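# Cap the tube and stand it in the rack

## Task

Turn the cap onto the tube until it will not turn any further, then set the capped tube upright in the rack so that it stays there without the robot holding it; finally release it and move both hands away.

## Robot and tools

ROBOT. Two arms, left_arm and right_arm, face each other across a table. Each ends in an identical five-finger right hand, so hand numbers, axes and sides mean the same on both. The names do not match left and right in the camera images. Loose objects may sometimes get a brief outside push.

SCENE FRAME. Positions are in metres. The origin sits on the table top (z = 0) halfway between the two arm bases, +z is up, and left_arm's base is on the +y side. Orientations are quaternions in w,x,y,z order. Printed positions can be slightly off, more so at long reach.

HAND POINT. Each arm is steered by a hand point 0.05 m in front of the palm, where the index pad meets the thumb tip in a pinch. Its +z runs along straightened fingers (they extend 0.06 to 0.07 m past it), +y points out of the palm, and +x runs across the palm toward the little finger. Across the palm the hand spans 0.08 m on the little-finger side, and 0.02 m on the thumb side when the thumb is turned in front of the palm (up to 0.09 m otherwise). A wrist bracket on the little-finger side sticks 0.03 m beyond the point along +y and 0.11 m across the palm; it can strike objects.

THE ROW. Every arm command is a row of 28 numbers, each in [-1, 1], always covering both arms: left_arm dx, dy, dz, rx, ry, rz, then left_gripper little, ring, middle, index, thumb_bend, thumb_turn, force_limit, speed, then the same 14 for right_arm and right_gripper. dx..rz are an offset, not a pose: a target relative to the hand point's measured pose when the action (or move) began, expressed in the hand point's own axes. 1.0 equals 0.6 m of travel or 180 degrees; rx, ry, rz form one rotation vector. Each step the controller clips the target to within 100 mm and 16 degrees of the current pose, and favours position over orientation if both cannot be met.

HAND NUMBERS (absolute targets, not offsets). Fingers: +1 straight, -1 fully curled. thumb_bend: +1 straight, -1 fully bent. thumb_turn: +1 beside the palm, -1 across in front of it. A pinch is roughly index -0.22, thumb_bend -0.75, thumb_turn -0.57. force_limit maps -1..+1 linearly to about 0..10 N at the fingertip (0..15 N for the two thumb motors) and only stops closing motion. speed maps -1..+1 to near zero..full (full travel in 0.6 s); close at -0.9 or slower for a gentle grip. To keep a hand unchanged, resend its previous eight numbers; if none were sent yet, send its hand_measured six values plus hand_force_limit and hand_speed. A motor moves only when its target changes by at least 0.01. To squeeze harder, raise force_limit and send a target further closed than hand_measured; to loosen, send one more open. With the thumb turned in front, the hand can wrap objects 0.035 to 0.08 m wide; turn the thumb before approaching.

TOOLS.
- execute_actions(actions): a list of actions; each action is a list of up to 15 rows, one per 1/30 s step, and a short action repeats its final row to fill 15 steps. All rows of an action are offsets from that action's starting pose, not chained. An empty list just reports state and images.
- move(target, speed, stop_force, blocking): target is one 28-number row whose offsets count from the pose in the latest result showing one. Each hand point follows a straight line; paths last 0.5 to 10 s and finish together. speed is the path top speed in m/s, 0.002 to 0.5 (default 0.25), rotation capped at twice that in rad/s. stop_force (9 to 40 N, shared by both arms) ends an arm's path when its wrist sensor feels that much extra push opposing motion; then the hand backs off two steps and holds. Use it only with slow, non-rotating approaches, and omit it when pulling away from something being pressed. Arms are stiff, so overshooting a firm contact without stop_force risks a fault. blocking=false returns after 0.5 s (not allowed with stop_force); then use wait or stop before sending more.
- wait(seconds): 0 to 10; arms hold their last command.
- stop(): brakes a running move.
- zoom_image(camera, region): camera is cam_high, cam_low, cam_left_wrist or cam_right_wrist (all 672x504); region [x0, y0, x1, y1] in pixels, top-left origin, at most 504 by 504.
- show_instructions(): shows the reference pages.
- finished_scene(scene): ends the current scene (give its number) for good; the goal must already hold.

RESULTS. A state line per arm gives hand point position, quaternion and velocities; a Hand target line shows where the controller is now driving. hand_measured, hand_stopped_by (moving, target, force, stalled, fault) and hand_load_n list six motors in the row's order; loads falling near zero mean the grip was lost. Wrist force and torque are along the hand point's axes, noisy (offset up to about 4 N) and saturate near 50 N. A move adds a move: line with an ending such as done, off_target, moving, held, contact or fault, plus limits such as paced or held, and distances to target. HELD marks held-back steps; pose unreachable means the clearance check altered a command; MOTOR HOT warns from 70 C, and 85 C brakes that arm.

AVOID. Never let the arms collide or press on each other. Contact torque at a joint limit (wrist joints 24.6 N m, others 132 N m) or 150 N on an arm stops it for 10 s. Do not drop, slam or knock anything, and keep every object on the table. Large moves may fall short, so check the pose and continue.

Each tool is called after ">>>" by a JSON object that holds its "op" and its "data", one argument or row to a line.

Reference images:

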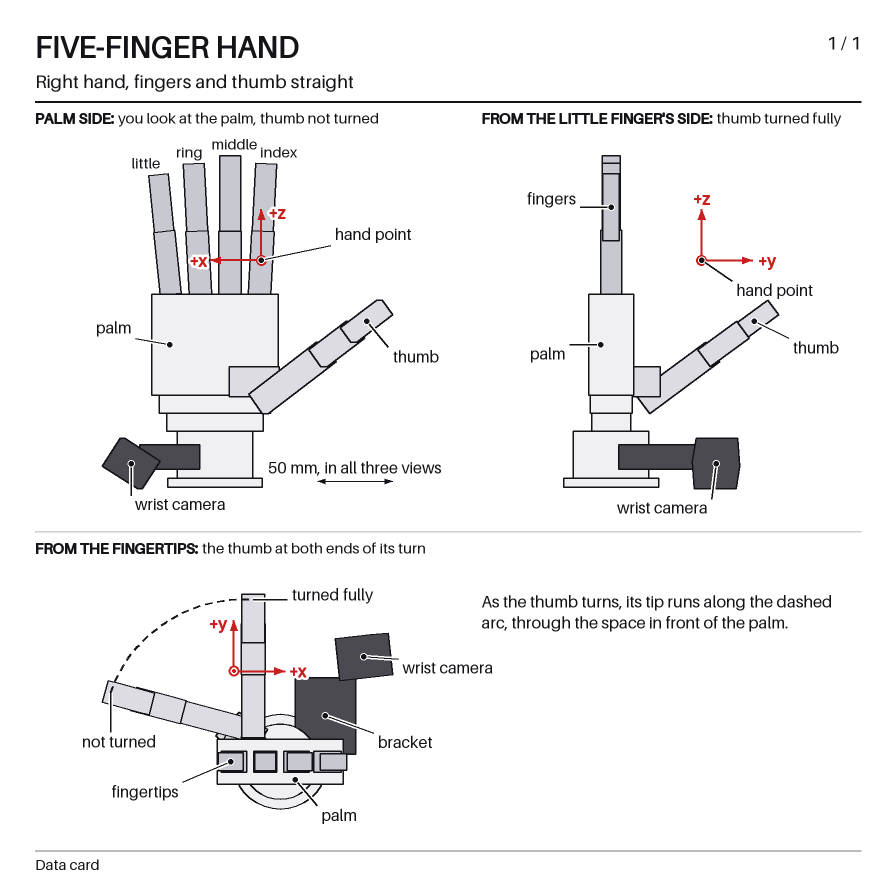

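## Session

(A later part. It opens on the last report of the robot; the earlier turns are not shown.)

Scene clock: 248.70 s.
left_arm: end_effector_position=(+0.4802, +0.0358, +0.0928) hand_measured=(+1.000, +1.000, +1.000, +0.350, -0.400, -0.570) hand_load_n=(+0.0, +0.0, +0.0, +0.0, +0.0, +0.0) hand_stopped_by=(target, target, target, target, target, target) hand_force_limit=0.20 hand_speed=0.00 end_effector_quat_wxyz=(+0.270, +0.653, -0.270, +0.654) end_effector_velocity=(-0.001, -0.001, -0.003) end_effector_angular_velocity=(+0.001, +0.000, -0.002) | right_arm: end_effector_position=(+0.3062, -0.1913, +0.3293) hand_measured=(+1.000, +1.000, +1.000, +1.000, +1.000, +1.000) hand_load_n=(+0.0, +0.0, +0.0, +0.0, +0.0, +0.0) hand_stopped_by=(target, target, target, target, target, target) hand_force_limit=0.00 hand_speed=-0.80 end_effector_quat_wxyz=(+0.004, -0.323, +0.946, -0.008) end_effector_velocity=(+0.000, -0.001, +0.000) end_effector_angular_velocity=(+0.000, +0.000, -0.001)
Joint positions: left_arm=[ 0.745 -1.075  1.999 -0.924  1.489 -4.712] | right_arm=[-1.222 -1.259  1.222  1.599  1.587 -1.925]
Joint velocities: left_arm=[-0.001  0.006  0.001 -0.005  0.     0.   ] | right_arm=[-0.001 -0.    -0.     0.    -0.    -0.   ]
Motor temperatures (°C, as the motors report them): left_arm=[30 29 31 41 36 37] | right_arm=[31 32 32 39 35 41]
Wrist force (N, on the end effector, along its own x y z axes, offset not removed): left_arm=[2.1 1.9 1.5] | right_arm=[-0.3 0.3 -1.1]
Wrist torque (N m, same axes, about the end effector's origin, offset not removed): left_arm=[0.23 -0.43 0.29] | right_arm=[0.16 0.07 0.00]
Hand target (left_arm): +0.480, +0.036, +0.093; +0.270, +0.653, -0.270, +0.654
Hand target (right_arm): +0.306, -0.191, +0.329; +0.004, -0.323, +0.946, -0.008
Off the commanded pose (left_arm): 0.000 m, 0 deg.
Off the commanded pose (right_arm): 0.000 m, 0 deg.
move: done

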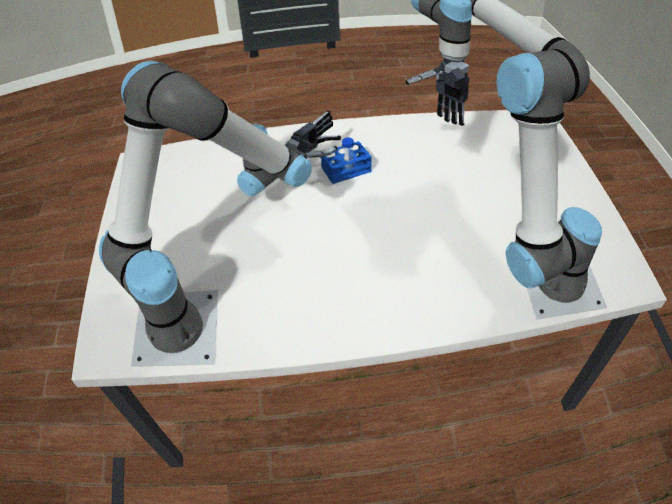

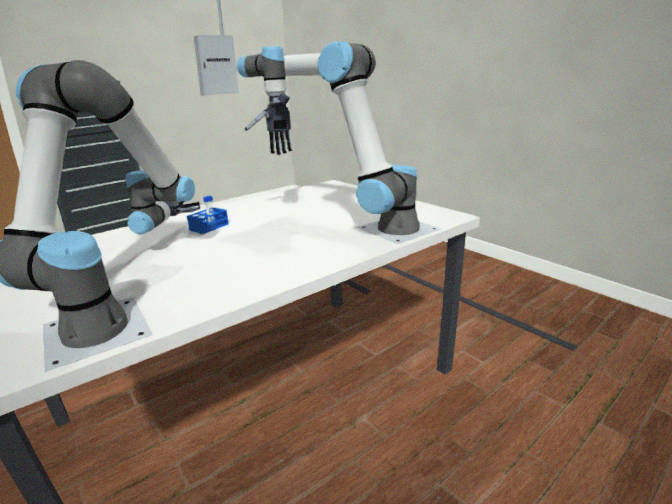

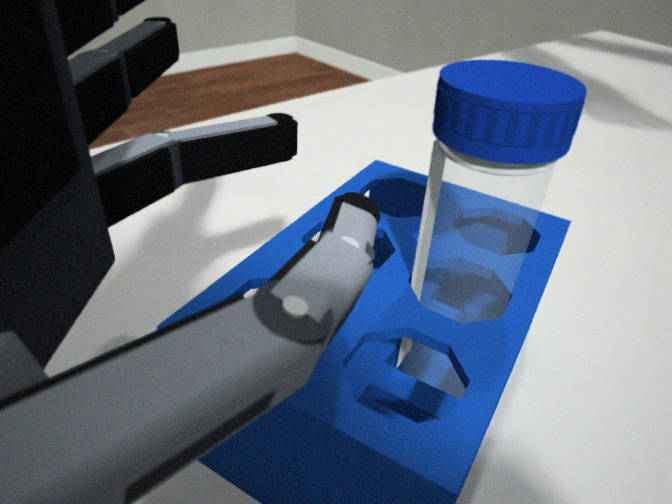

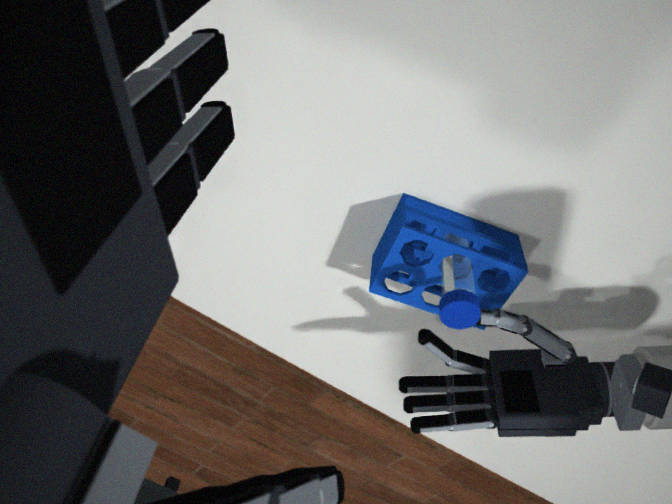

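Approach diagonally: back 1.5 cm, then in.

>>> {"op": "move", "data": {
  "target": [0,0.04,-0.02,0,0,0,1,1,1,0.4,-0.3,-0.57,0.2,0,0,0,0,0,0,0,1,1,1,1,1,1,0,-0.8],
  "speed": 0.04
}}

>>> {"op": "move", "data": {
  "target": [0,0.043,0.017,0,0,0,1,1,1,0.4,-0.3,-0.57,0.2,0,0,0,0,0,0,0,1,1,1,1,1,1,0,-0.8],
  "speed": 0.03
}}

>>> {"op": "move", "data": {
  "target": [0,0,0,0,0,0,1,1,1,-0.3,-0.62,-0.57,0.4,-0.7,0,0,0,0,0,0,1,1,1,1,1,1,0,-0.8]
}}

Scene clock: 254.97 s.
left_arm: end_effector_position=(+0.4550, +0.0274, +0.0928) hand_measured=(+1.000, +1.000, +1.000, +0.400, -0.300, -0.570) hand_load_n=(+0.0, +0.0, +0.0, +0.0, +0.0, +0.0) hand_stopped_by=(target, target, target, target, target, target) hand_force_limit=0.20 hand_speed=0.00 end_effector_quat_wxyz=(+0.270, +0.653, -0.270, +0.654) end_effector_velocity=(-0.001, -0.000, +0.001) end_effector_angular_velocity=(-0.001, -0.001, +0.002) | right_arm: end_effector_position=(+0.3062, -0.1913, +0.3293) hand_measured=(+1.000, +1.000, +1.000, +1.000, +1.000, +1.000) hand_load_n=(+0.0, +0.0, +0.0, +0.0, +0.0, +0.0) hand_stopped_by=(target, target, target, target, target, target) hand_force_limit=0.00 hand_speed=-0.80 end_effector_quat_wxyz=(+0.004, -0.323, +0.946, -0.008) end_effector_velocity=(-0.000, +0.000, +0.000) end_effector_angular_velocity=(-0.000, +0.001, +0.001)
Joint positions: left_arm=[ 0.687 -1.101  2.048 -0.946  1.431 -4.712] | right_arm=[-1.222 -1.259  1.222  1.599  1.587 -1.925]
Joint velocities: left_arm=[-0.004 -0.002  0.004 -0.003 -0.006  0.   ] | right_arm=[ 0.001  0.    -0.     0.001  0.    -0.   ]
Motor temperatures (°C, as the motors report them): left_arm=[30 29 31 41 36 37] | right_arm=[31 32 32 39 35 41]
Wrist force (N, on the end effector, along its own x y z axes, offset not removed): left_arm=[1.6 -0.3 0.6] | right_arm=[1.1 0.3 -1.1]
Wrist torque (N m, same axes, about the end effector's origin, offset not removed): left_arm=[-0.03 -0.37 0.15] | right_arm=[0.07 0.02 0.07]
Hand target (left_arm): +0.455, +0.027, +0.093; +0.270, +0.653, -0.270, +0.654
Hand target (right_arm): +0.306, -0.191, +0.329; +0.004, -0.323, +0.946, -0.008
Off the commanded pose (left_arm): 0.000 m, 0 deg.
Off the commanded pose (right_arm): 0.000 m, 0 deg.
move: done

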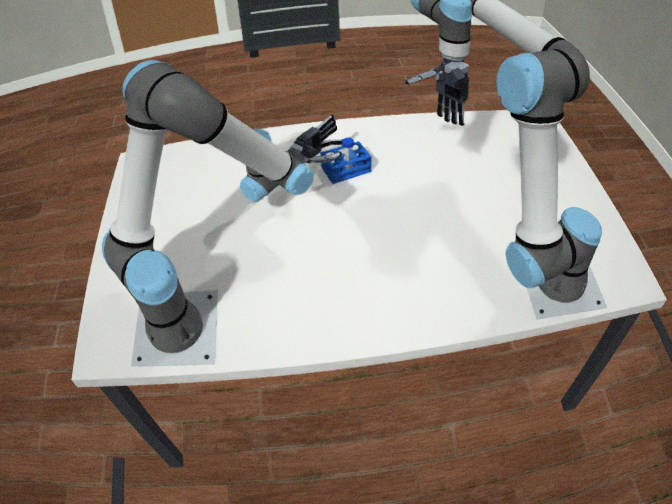

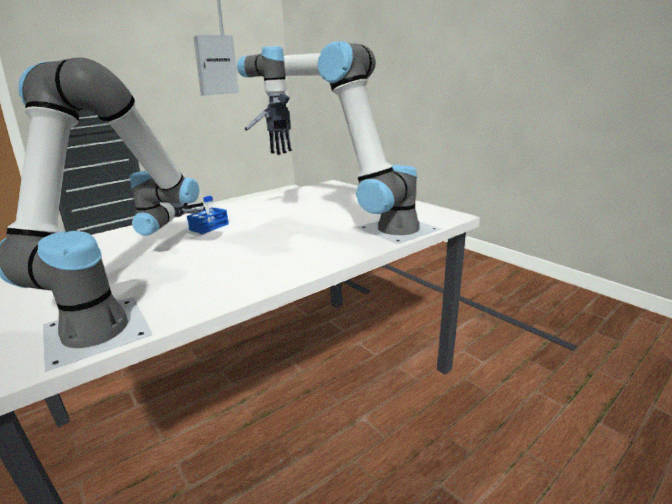

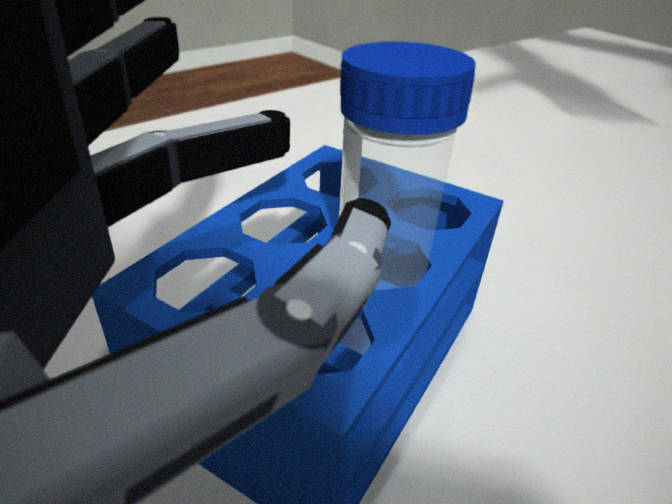

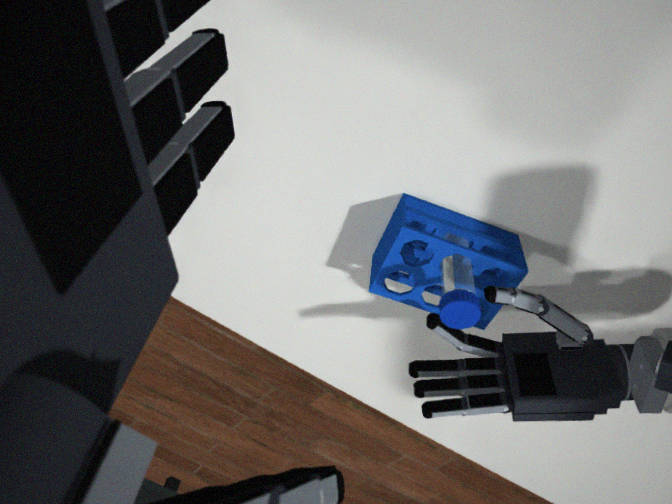

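Scene clock: 256.23 s.
left_arm: end_effector_position=(+0.4441, +0.0022, +0.0928) hand_measured=(+1.000, +1.000, +1.000, +0.400, -0.300, -0.570) hand_load_n=(+0.0, +0.0, +0.0, +0.0, +0.0, +0.0) hand_stopped_by=(target, target, target, target, target, target) hand_force_limit=0.20 hand_speed=0.00 end_effector_quat_wxyz=(+0.270, +0.653, -0.270, +0.654) end_effector_velocity=(-0.001, -0.002, +0.000) end_effector_angular_velocity=(+0.000, +0.000, -0.000) | right_arm: end_effector_position=(+0.3062, -0.1913, +0.3293) hand_measured=(+1.000, +1.000, +1.000, +1.000, +1.000, +1.000) hand_load_n=(+0.0, +0.0, +0.0, +0.0, +0.0, +0.0) hand_stopped_by=(target, target, target, target, target, target) hand_force_limit=0.00 hand_speed=-0.80 end_effector_quat_wxyz=(+0.004, -0.323, +0.946, -0.008) end_effector_velocity=(-0.000, -0.000, -0.000) end_effector_angular_velocity=(-0.000, +0.001, -0.000)
Joint positions: left_arm=[ 0.632 -1.091  2.028 -0.937  1.376 -4.711] | right_arm=[-1.222 -1.259  1.222  1.599  1.587 -1.925]
Joint velocities: left_arm=[-0.005  0.    -0.002  0.002 -0.005  0.   ] | right_arm=[-0.     0.     0.     0.001 -0.    -0.   ]
Motor temperatures (°C, as the motors report them): left_arm=[30 29 31 41 36 37] | right_arm=[31 32 32 39 35 41]
Wrist force (N, on the end effector, along its own x y z axes, offset not removed): left_arm=[3.2 0.3 1.5] | right_arm=[-0.1 1.4 -0.4]
Wrist torque (N m, same axes, about the end effector's origin, offset not removed): left_arm=[0.08 -0.65 0.33] | right_arm=[0.24 0.09 0.06]
Hand target (left_arm): +0.444, +0.002, +0.093; +0.270, +0.653, -0.270, +0.654
Hand target (right_arm): +0.306, -0.191, +0.329; +0.004, -0.323, +0.946, -0.008
Off the commanded pose (left_arm): 0.000 m, 0 deg.
Off the commanded pose (right_arm): 0.000 m, 0 deg.
move: done

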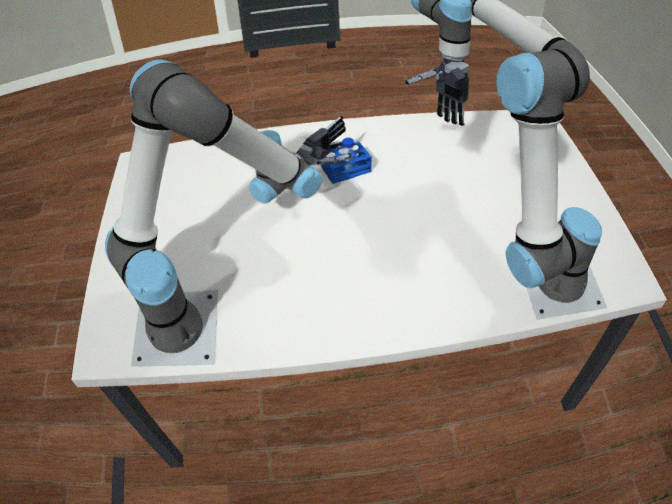

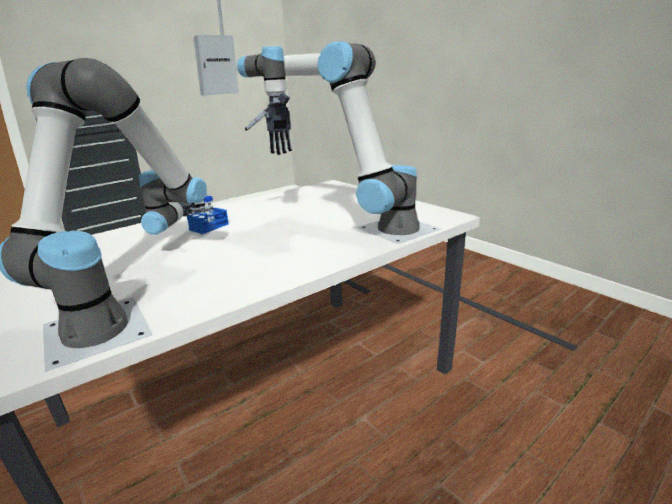

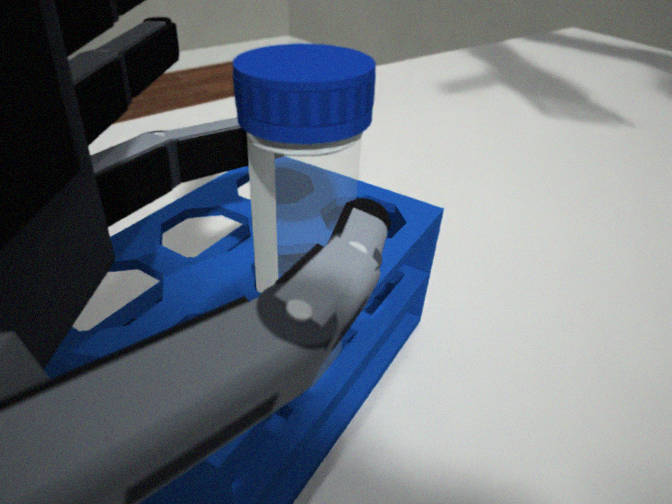

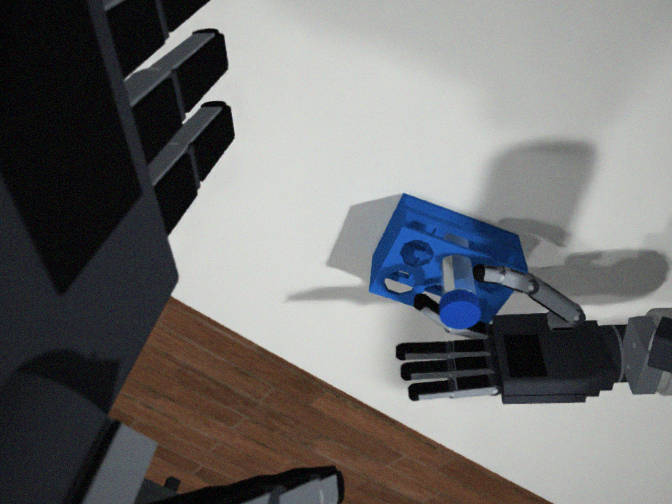

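Scene clock: 257.27 s.
left_arm: end_effector_position=(+0.4441, +0.0022, +0.0927) hand_measured=(+1.000, +1.000, +1.000, +0.138, -0.514, -0.570) hand_load_n=(+0.0, +0.0, +0.0, +12.5, +10.0, -0.5) hand_stopped_by=(target, target, target, force, force, target) hand_force_limit=0.40 hand_speed=-0.70 end_effector_quat_wxyz=(+0.270, +0.653, -0.270, +0.654) end_effector_velocity=(-0.001, -0.001, -0.001) end_effector_angular_velocity=(+0.000, +0.000, -0.002) | right_arm: end_effector_position=(+0.3062, -0.1913, +0.3293) hand_measured=(+1.000, +1.000, +1.000, +1.000, +1.000, +1.000) hand_load_n=(+0.0, +0.0, +0.0, +0.0, +0.0, +0.0) hand_stopped_by=(target, target, target, target, target, target) hand_force_limit=0.00 hand_speed=-0.80 end_effector_quat_wxyz=(+0.004, -0.323, +0.946, -0.008) end_effector_velocity=(+0.000, -0.001, +0.000) end_effector_angular_velocity=(-0.000, +0.002, -0.002)
Joint positions: left_arm=[ 0.632 -1.091  2.028 -0.937  1.376 -4.711] | right_arm=[-1.222 -1.259  1.222  1.599  1.587 -1.925]
Joint velocities: left_arm=[-0.002  0.001 -0.    -0.    -0.     0.   ] | right_arm=[-0.002  0.     0.     0.002 -0.     0.   ]
Motor temperatures (°C, as the motors report them): left_arm=[30 29 31 41 36 37] | right_arm=[31 32 32 39 35 41]
Wrist force (N, on the end effector, along its own x y z axes, offset not removed): left_arm=[2.0 1.6 1.2] | right_arm=[-1.2 2.3 0.5]
Wrist torque (N m, same axes, about the end effector's origin, offset not removed): left_arm=[0.23 -0.61 0.21] | right_arm=[0.45 0.18 -0.01]
Hand target (left_arm): +0.444, +0.002, +0.093; +0.270, +0.653, -0.270, +0.654
Hand target (right_arm): +0.306, -0.191, +0.329; +0.004, -0.323, +0.946, -0.008
Off the commanded pose (left_arm): 0.000 m, 0 deg.
Off the commanded pose (right_arm): 0.000 m, 0 deg.
move: done

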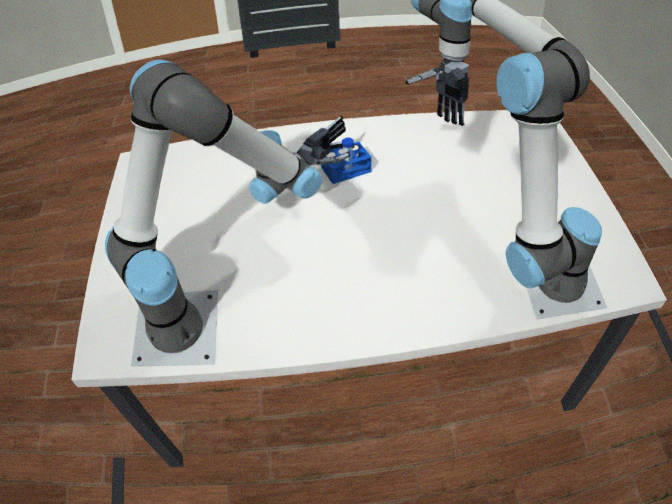

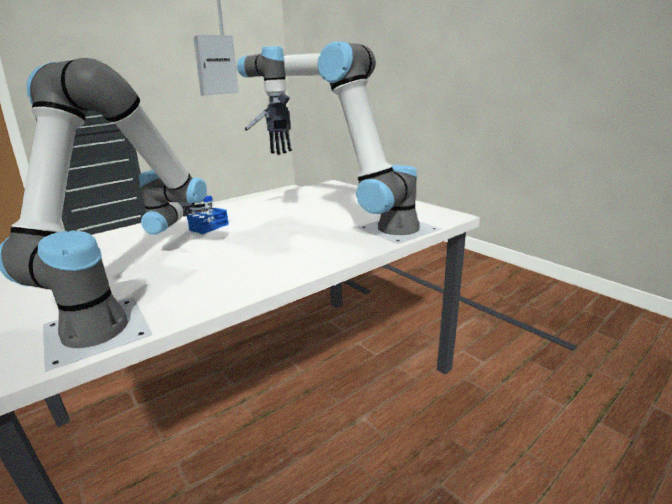

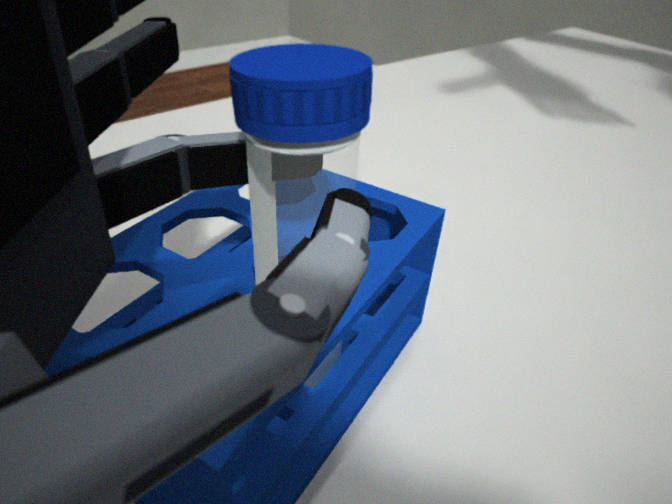

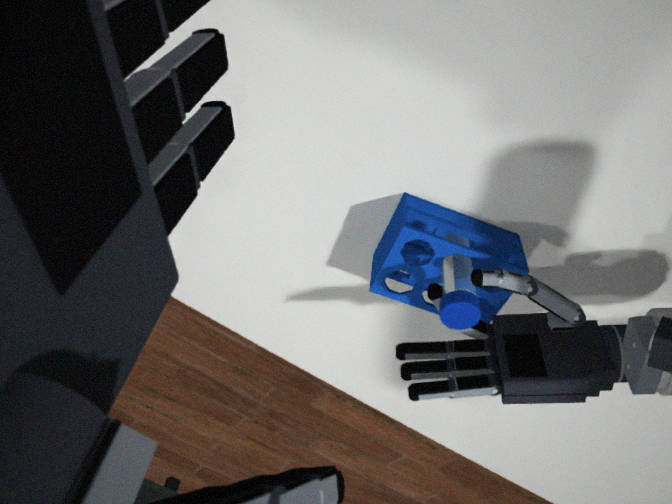

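>>> {"op": "move", "data": {
  "target": [0.25,0,0,0,0,0,1,1,1,-0.3,-0.62,-0.57,0.4,-0.7,0.1,-0.1,0.1,0,-0.5,0,1,1,0.4,0.4,-0.3,-0.57,0.2,0],
  "speed": 0.15
}}

>>> {"op": "move", "data": {
  "target": [0,0.177,-0.177,0,0,0,1,1,1,-0.3,-0.62,-0.57,0.4,-0.7,0.124,0,0,0,0,0,1,1,0.4,0.4,-0.3,-0.57,0.2,0],
  "speed": 0.07
}}

Scene clock: 270.53 s.
left_arm: end_effector_position=(+0.4439, +0.0023, +0.2427) hand_measured=(+1.000, +1.000, +1.000, +0.138, -0.514, -0.570) hand_load_n=(+0.0, +0.0, +0.0, +12.5, +10.0, -0.5) hand_stopped_by=(target, target, target, force, force, target) hand_force_limit=0.40 hand_speed=-0.70 end_effector_quat_wxyz=(+0.270, +0.653, -0.270, +0.654) end_effector_velocity=(-0.002, -0.002, -0.000) end_effector_angular_velocity=(+0.000, +0.000, -0.003) | right_arm: end_effector_position=(+0.2958, -0.2764, +0.2702) hand_measured=(+1.000, +1.000, +0.400, +0.400, -0.300, -0.570) hand_load_n=(+0.0, +0.0, +0.0, +0.0, +0.0, +0.0) hand_stopped_by=(target, target, target, target, target, target) hand_force_limit=0.20 hand_speed=0.00 end_effector_quat_wxyz=(+0.672, -0.236, +0.667, +0.221) end_effector_velocity=(-0.000, +0.001, -0.001) end_effector_angular_velocity=(+0.013, -0.014, -0.001)
Joint positions: left_arm=[ 0.632 -1.35   1.897 -0.547  1.375 -4.711] | right_arm=[-2.159 -2.097  2.601 -0.502  0.279 -1.595]
Joint velocities: left_arm=[-0.003  0.    -0.     0.    -0.    -0.   ] | right_arm=[ 0.008 -0.013  0.021 -0.077  0.009  0.068]
Motor temperatures (°C, as the motors report them): left_arm=[30 29 31 41 36 37] | right_arm=[31 32 32 39 35 41]
Wrist force (N, on the end effector, along its own x y z axes, offset not removed): left_arm=[2.5 0.5 1.9] | right_arm=[-0.5 0.1 -0.7]
Wrist torque (N m, same axes, about the end effector's origin, offset not removed): left_arm=[0.03 -0.61 0.30] | right_arm=[0.18 0.06 -0.04]
Hand target (left_arm): +0.444, +0.002, +0.243; +0.270, +0.653, -0.270, +0.654
Hand target (right_arm): +0.296, -0.276, +0.270; +0.672, -0.235, +0.666, +0.221
Off the commanded pose (left_arm): 0.000 m, 0 deg.
Off the commanded pose (right_arm): 0.000 m, 0 deg.
move: done

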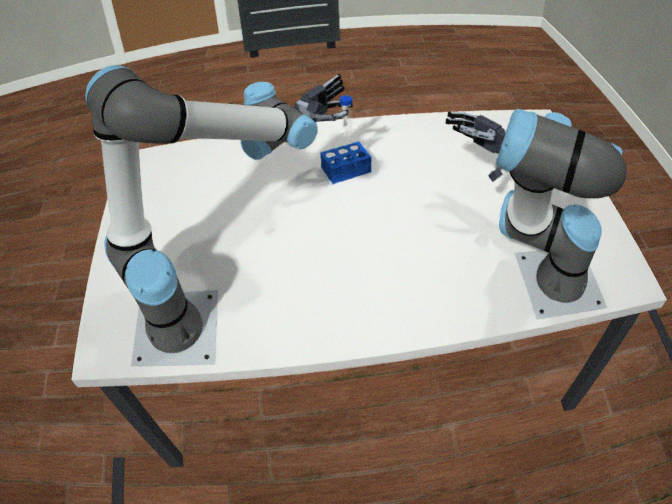

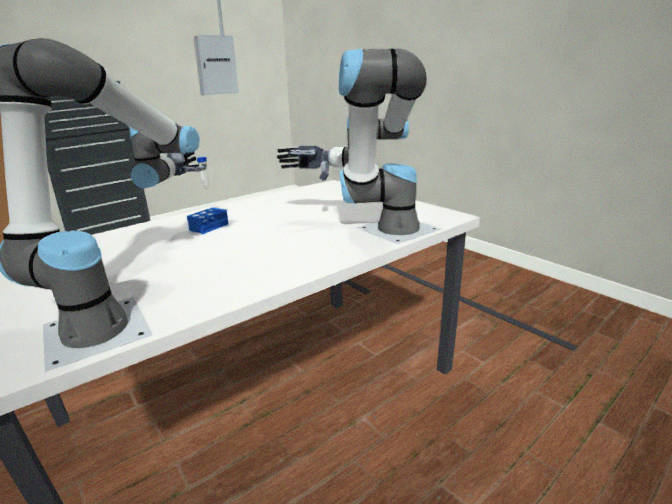

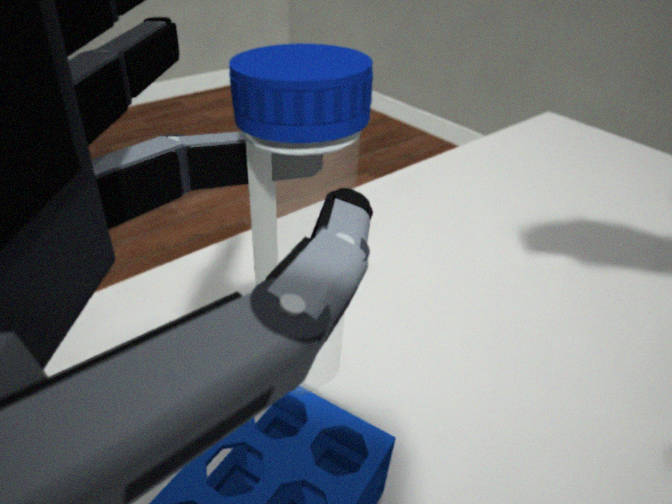

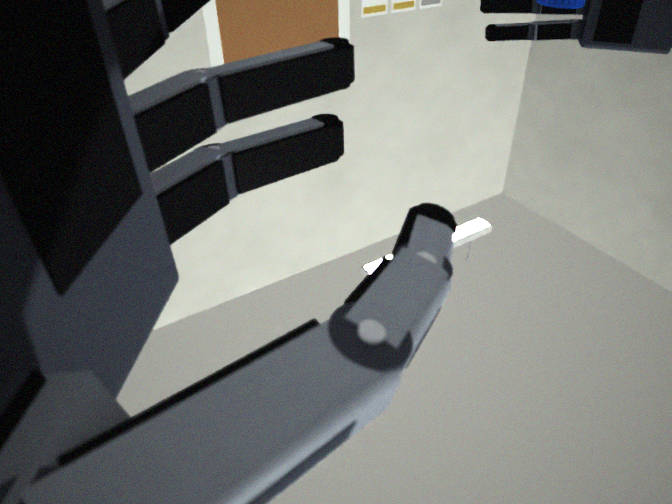

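Scene clock: 273.13 s.
left_arm: end_effector_position=(+0.2940, +0.0022, +0.2425) hand_measured=(+1.000, +1.000, +1.000, +0.138, -0.514, -0.570) hand_load_n=(+0.0, +0.0, +0.0, +12.5, +10.0, -0.5) hand_stopped_by=(target, target, target, force, force, target) hand_force_limit=0.40 hand_speed=-0.70 end_effector_quat_wxyz=(+0.269, +0.653, -0.270, +0.654) end_effector_velocity=(-0.002, -0.000, +0.001) end_effector_angular_velocity=(-0.002, -0.000, +0.001) | right_arm: end_effector_position=(+0.2967, -0.2776, +0.1960) hand_measured=(+1.000, +1.000, +0.400, +0.400, -0.300, -0.570) hand_load_n=(+0.0, +0.0, +0.0, +0.0, +0.0, +0.0) hand_stopped_by=(target, target, target, target, target, target) hand_force_limit=0.20 hand_speed=0.00 end_effector_quat_wxyz=(+0.672, -0.236, +0.667, +0.221) end_effector_velocity=(-0.000, +0.001, -0.001) end_effector_angular_velocity=(+0.002, -0.001, +0.002)
Joint positions: left_arm=[ 0.26  -1.596  2.174 -0.578  1.004 -4.711] | right_arm=[-2.163 -1.846  2.737 -0.889  0.275 -1.596]
Joint velocities: left_arm=[-0.007 -0.004  0.003 -0.001 -0.008  0.   ] | right_arm=[ 0.005  0.008  0.003 -0.018  0.003  0.008]
Motor temperatures (°C, as the motors report them): left_arm=[30 29 31 41 36 37] | right_arm=[31 32 32 39 35 41]
Wrist force (N, on the end effector, along its own x y z axes, offset not removed): left_arm=[2.8 1.1 2.0] | right_arm=[0.6 0.2 0.0]
Wrist torque (N m, same axes, about the end effector's origin, offset not removed): left_arm=[0.09 -0.62 0.24] | right_arm=[-0.03 -0.09 -0.05]
Hand target (left_arm): +0.294, +0.002, +0.242; +0.269, +0.653, -0.270, +0.654
Hand target (right_arm): +0.297, -0.278, +0.196; +0.672, -0.236, +0.667, +0.221
Off the commanded pose (left_arm): 0.000 m, 0 deg.
Off the commanded pose (right_arm): 0.000 m, 0 deg.
move: done

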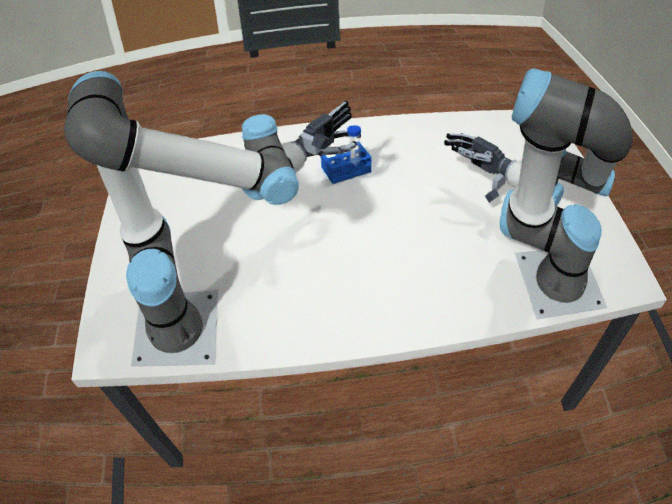

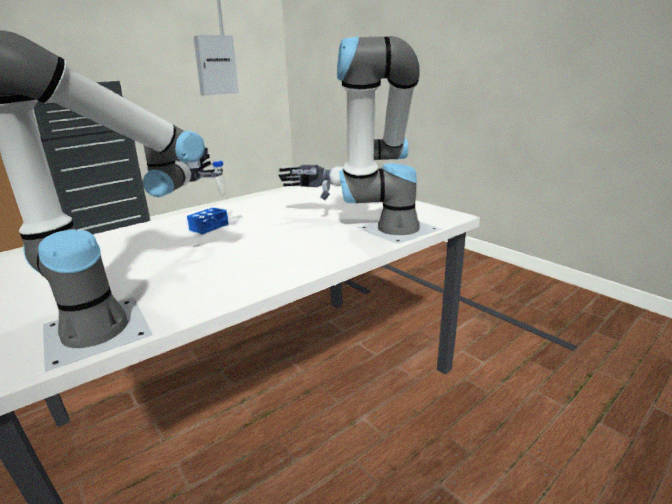

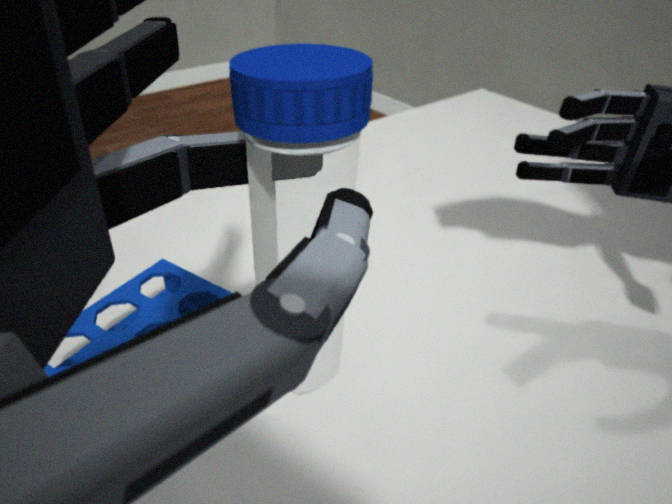

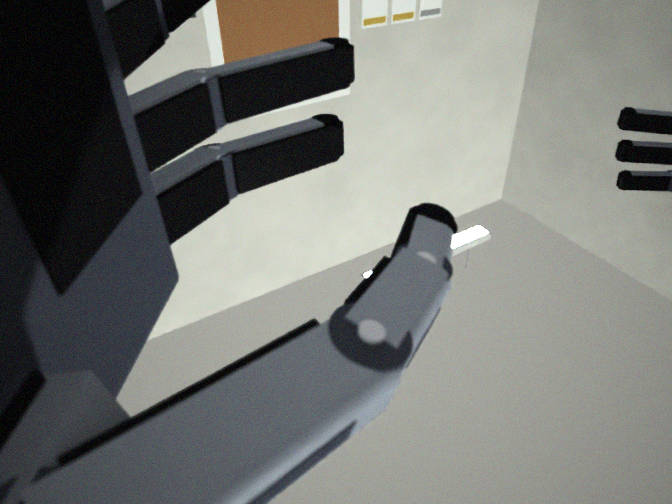

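>>> {"op": "move", "data": {
  "target": [0,0,0,0,0,0,1,1,1,-0.3,-0.62,-0.57,0.4,-0.7,-0.012,0.3,0.245,0,0,0,1,1,0.4,0.4,-0.3,-0.75,0.2,0],
  "speed": 0.1
}}

Scene clock: 278.83 s.
left_arm: end_effector_position=(+0.2940, +0.0022, +0.2425) hand_measured=(+1.000, +1.000, +1.000, +0.138, -0.514, -0.570) hand_load_n=(+0.0, +0.0, +0.0, +12.5, +10.0, -0.5) hand_stopped_by=(target, target, target, force, force, target) hand_force_limit=0.40 hand_speed=-0.70 end_effector_quat_wxyz=(+0.269, +0.653, -0.270, +0.654) end_effector_velocity=(-0.000, -0.000, +0.001) end_effector_angular_velocity=(-0.002, -0.000, -0.001) | right_arm: end_effector_position=(+0.3033, -0.0455, +0.1997) hand_measured=(+1.000, +1.000, +0.400, +0.400, -0.300, -0.750) hand_load_n=(+0.0, +0.0, +0.0, +0.0, +0.0, +0.0) hand_stopped_by=(target, target, target, target, target, target) hand_force_limit=0.20 hand_speed=0.00 end_effector_quat_wxyz=(+0.672, -0.236, +0.667, +0.221) end_effector_velocity=(-0.001, +0.003, +0.000) end_effector_angular_velocity=(-0.000, -0.000, +0.000)
Joint positions: left_arm=[ 0.26  -1.596  2.174 -0.578  1.004 -4.711] | right_arm=[-1.009 -1.431  2.357 -0.926  1.429 -1.593]
Joint velocities: left_arm=[-0.001 -0.001  0.    -0.001  0.    -0.   ] | right_arm=[ 0.009  0.004 -0.006  0.001  0.008 -0.   ]
Motor temperatures (°C, as the motors report them): left_arm=[30 29 31 41 36 37] | right_arm=[31 32 32 39 35 41]
Wrist force (N, on the end effector, along its own x y z axes, offset not removed): left_arm=[1.5 1.9 1.0] | right_arm=[0.6 1.3 0.8]
Wrist torque (N m, same axes, about the end effector's origin, offset not removed): left_arm=[0.26 -0.45 0.25] | right_arm=[0.17 0.00 0.02]
Hand target (left_arm): +0.294, +0.002, +0.242; +0.269, +0.653, -0.270, +0.654
Hand target (right_arm): +0.303, -0.045, +0.200; +0.672, -0.235, +0.667, +0.221
Off the commanded pose (left_arm): 0.000 m, 0 deg.
Off the commanded pose (right_arm): 0.001 m, 0 deg.
move: done

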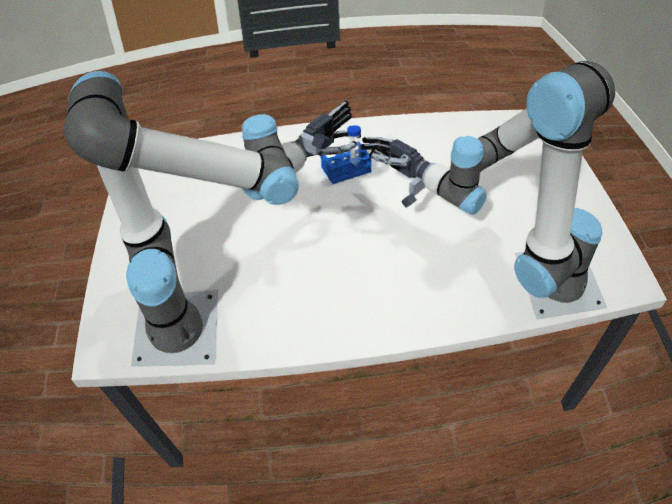

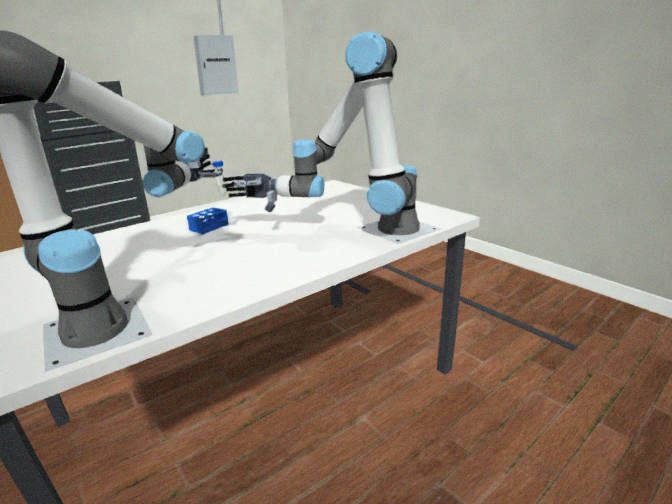

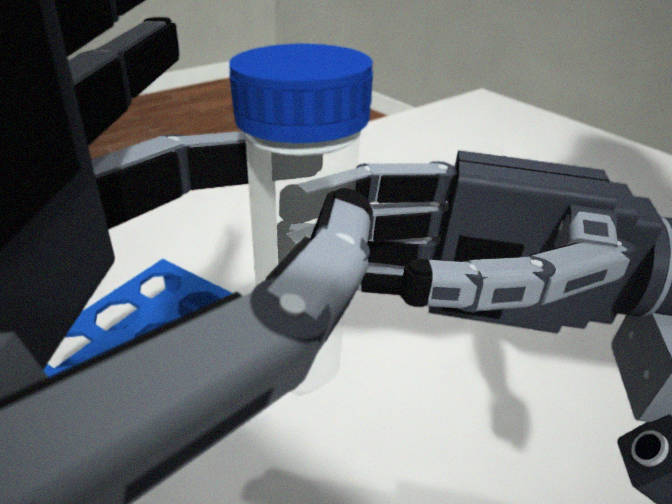

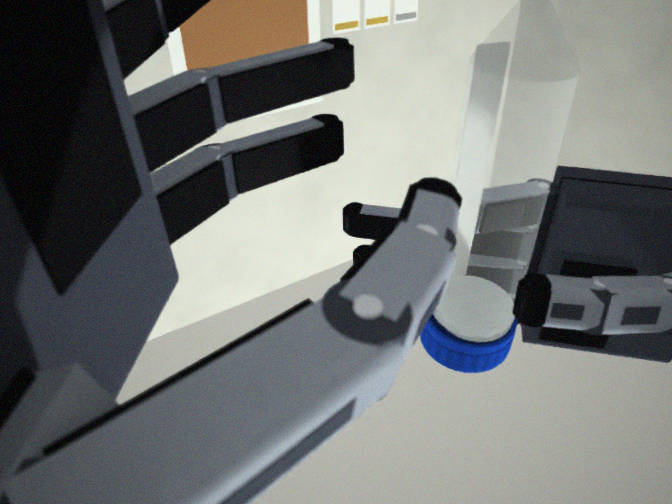

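Cone starts near the middle finger; raise 1 cm.

>>> {"op": "move", "data": {
  "target": [0,0,0,0,0,0,1,1,1,-0.3,-0.62,-0.57,0.4,-0.7,-0.018,0.061,0.025,0,0,0,1,1,0.4,0.4,-0.3,-0.75,0.2,0],
  "speed": 0.03
}}

Scene clock: 282.70 s.
left_arm: end_effector_position=(+0.2940, +0.0022, +0.2425) hand_measured=(+1.000, +1.000, +1.000, +0.138, -0.514, -0.570) hand_load_n=(+0.0, +0.0, +0.0, +12.5, +10.0, -0.5) hand_stopped_by=(target, target, target, force, force, target) hand_force_limit=0.40 hand_speed=-0.70 end_effector_quat_wxyz=(+0.269, +0.653, -0.270, +0.654) end_effector_velocity=(+0.000, -0.000, +0.000) end_effector_angular_velocity=(-0.001, -0.000, -0.000) | right_arm: end_effector_position=(+0.2928, -0.0074, +0.2097) hand_measured=(+1.000, +1.000, +0.400, +0.400, -0.300, -0.750) hand_load_n=(+0.0, +0.0, +0.0, +0.0, +0.0, +0.0) hand_stopped_by=(target, target, target, target, target, target) hand_force_limit=0.20 hand_speed=0.00 end_effector_quat_wxyz=(+0.672, -0.236, +0.667, +0.221) end_effector_velocity=(-0.000, +0.002, +0.001) end_effector_angular_velocity=(+0.000, -0.001, -0.001)
Joint positions: left_arm=[ 0.26  -1.596  2.174 -0.578  1.004 -4.711] | right_arm=[-0.888 -1.4    2.276 -0.876  1.551 -1.592]
Joint velocities: left_arm=[ 0. -0. -0.  0.  0.  0.] | right_arm=[ 0.006  0.001 -0.006  0.004  0.007 -0.   ]
Motor temperatures (°C, as the motors report them): left_arm=[30 29 31 41 36 37] | right_arm=[31 32 32 39 35 41]
Wrist force (N, on the end effector, along its own x y z axes, offset not removed): left_arm=[3.7 -0.2 1.5] | right_arm=[-1.6 2.8 -0.4]
Wrist torque (N m, same axes, about the end effector's origin, offset not removed): left_arm=[-0.07 -0.85 0.33] | right_arm=[0.52 0.45 -0.07]
Hand target (left_arm): +0.294, +0.002, +0.242; +0.269, +0.653, -0.270, +0.654
Hand target (right_arm): +0.293, -0.007, +0.210; +0.672, -0.236, +0.667, +0.221
Off the commanded pose (left_arm): 0.000 m, 0 deg.
Off the commanded pose (right_arm): 0.000 m, 0 deg.
move: done

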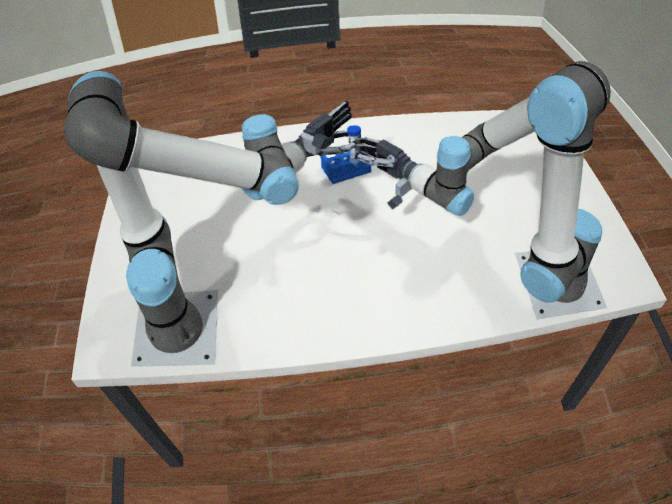

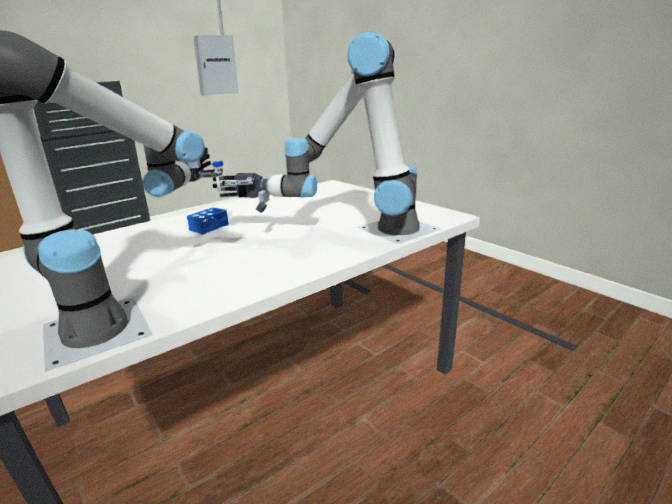

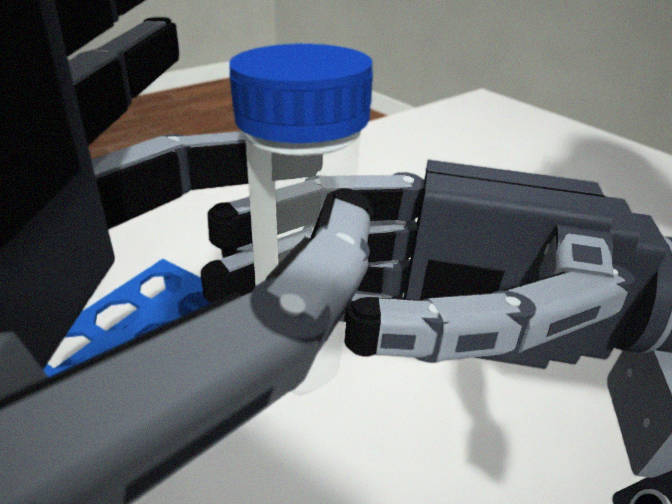

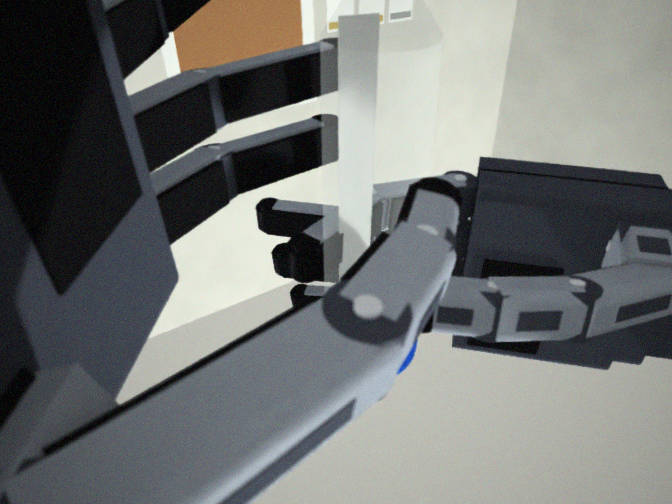

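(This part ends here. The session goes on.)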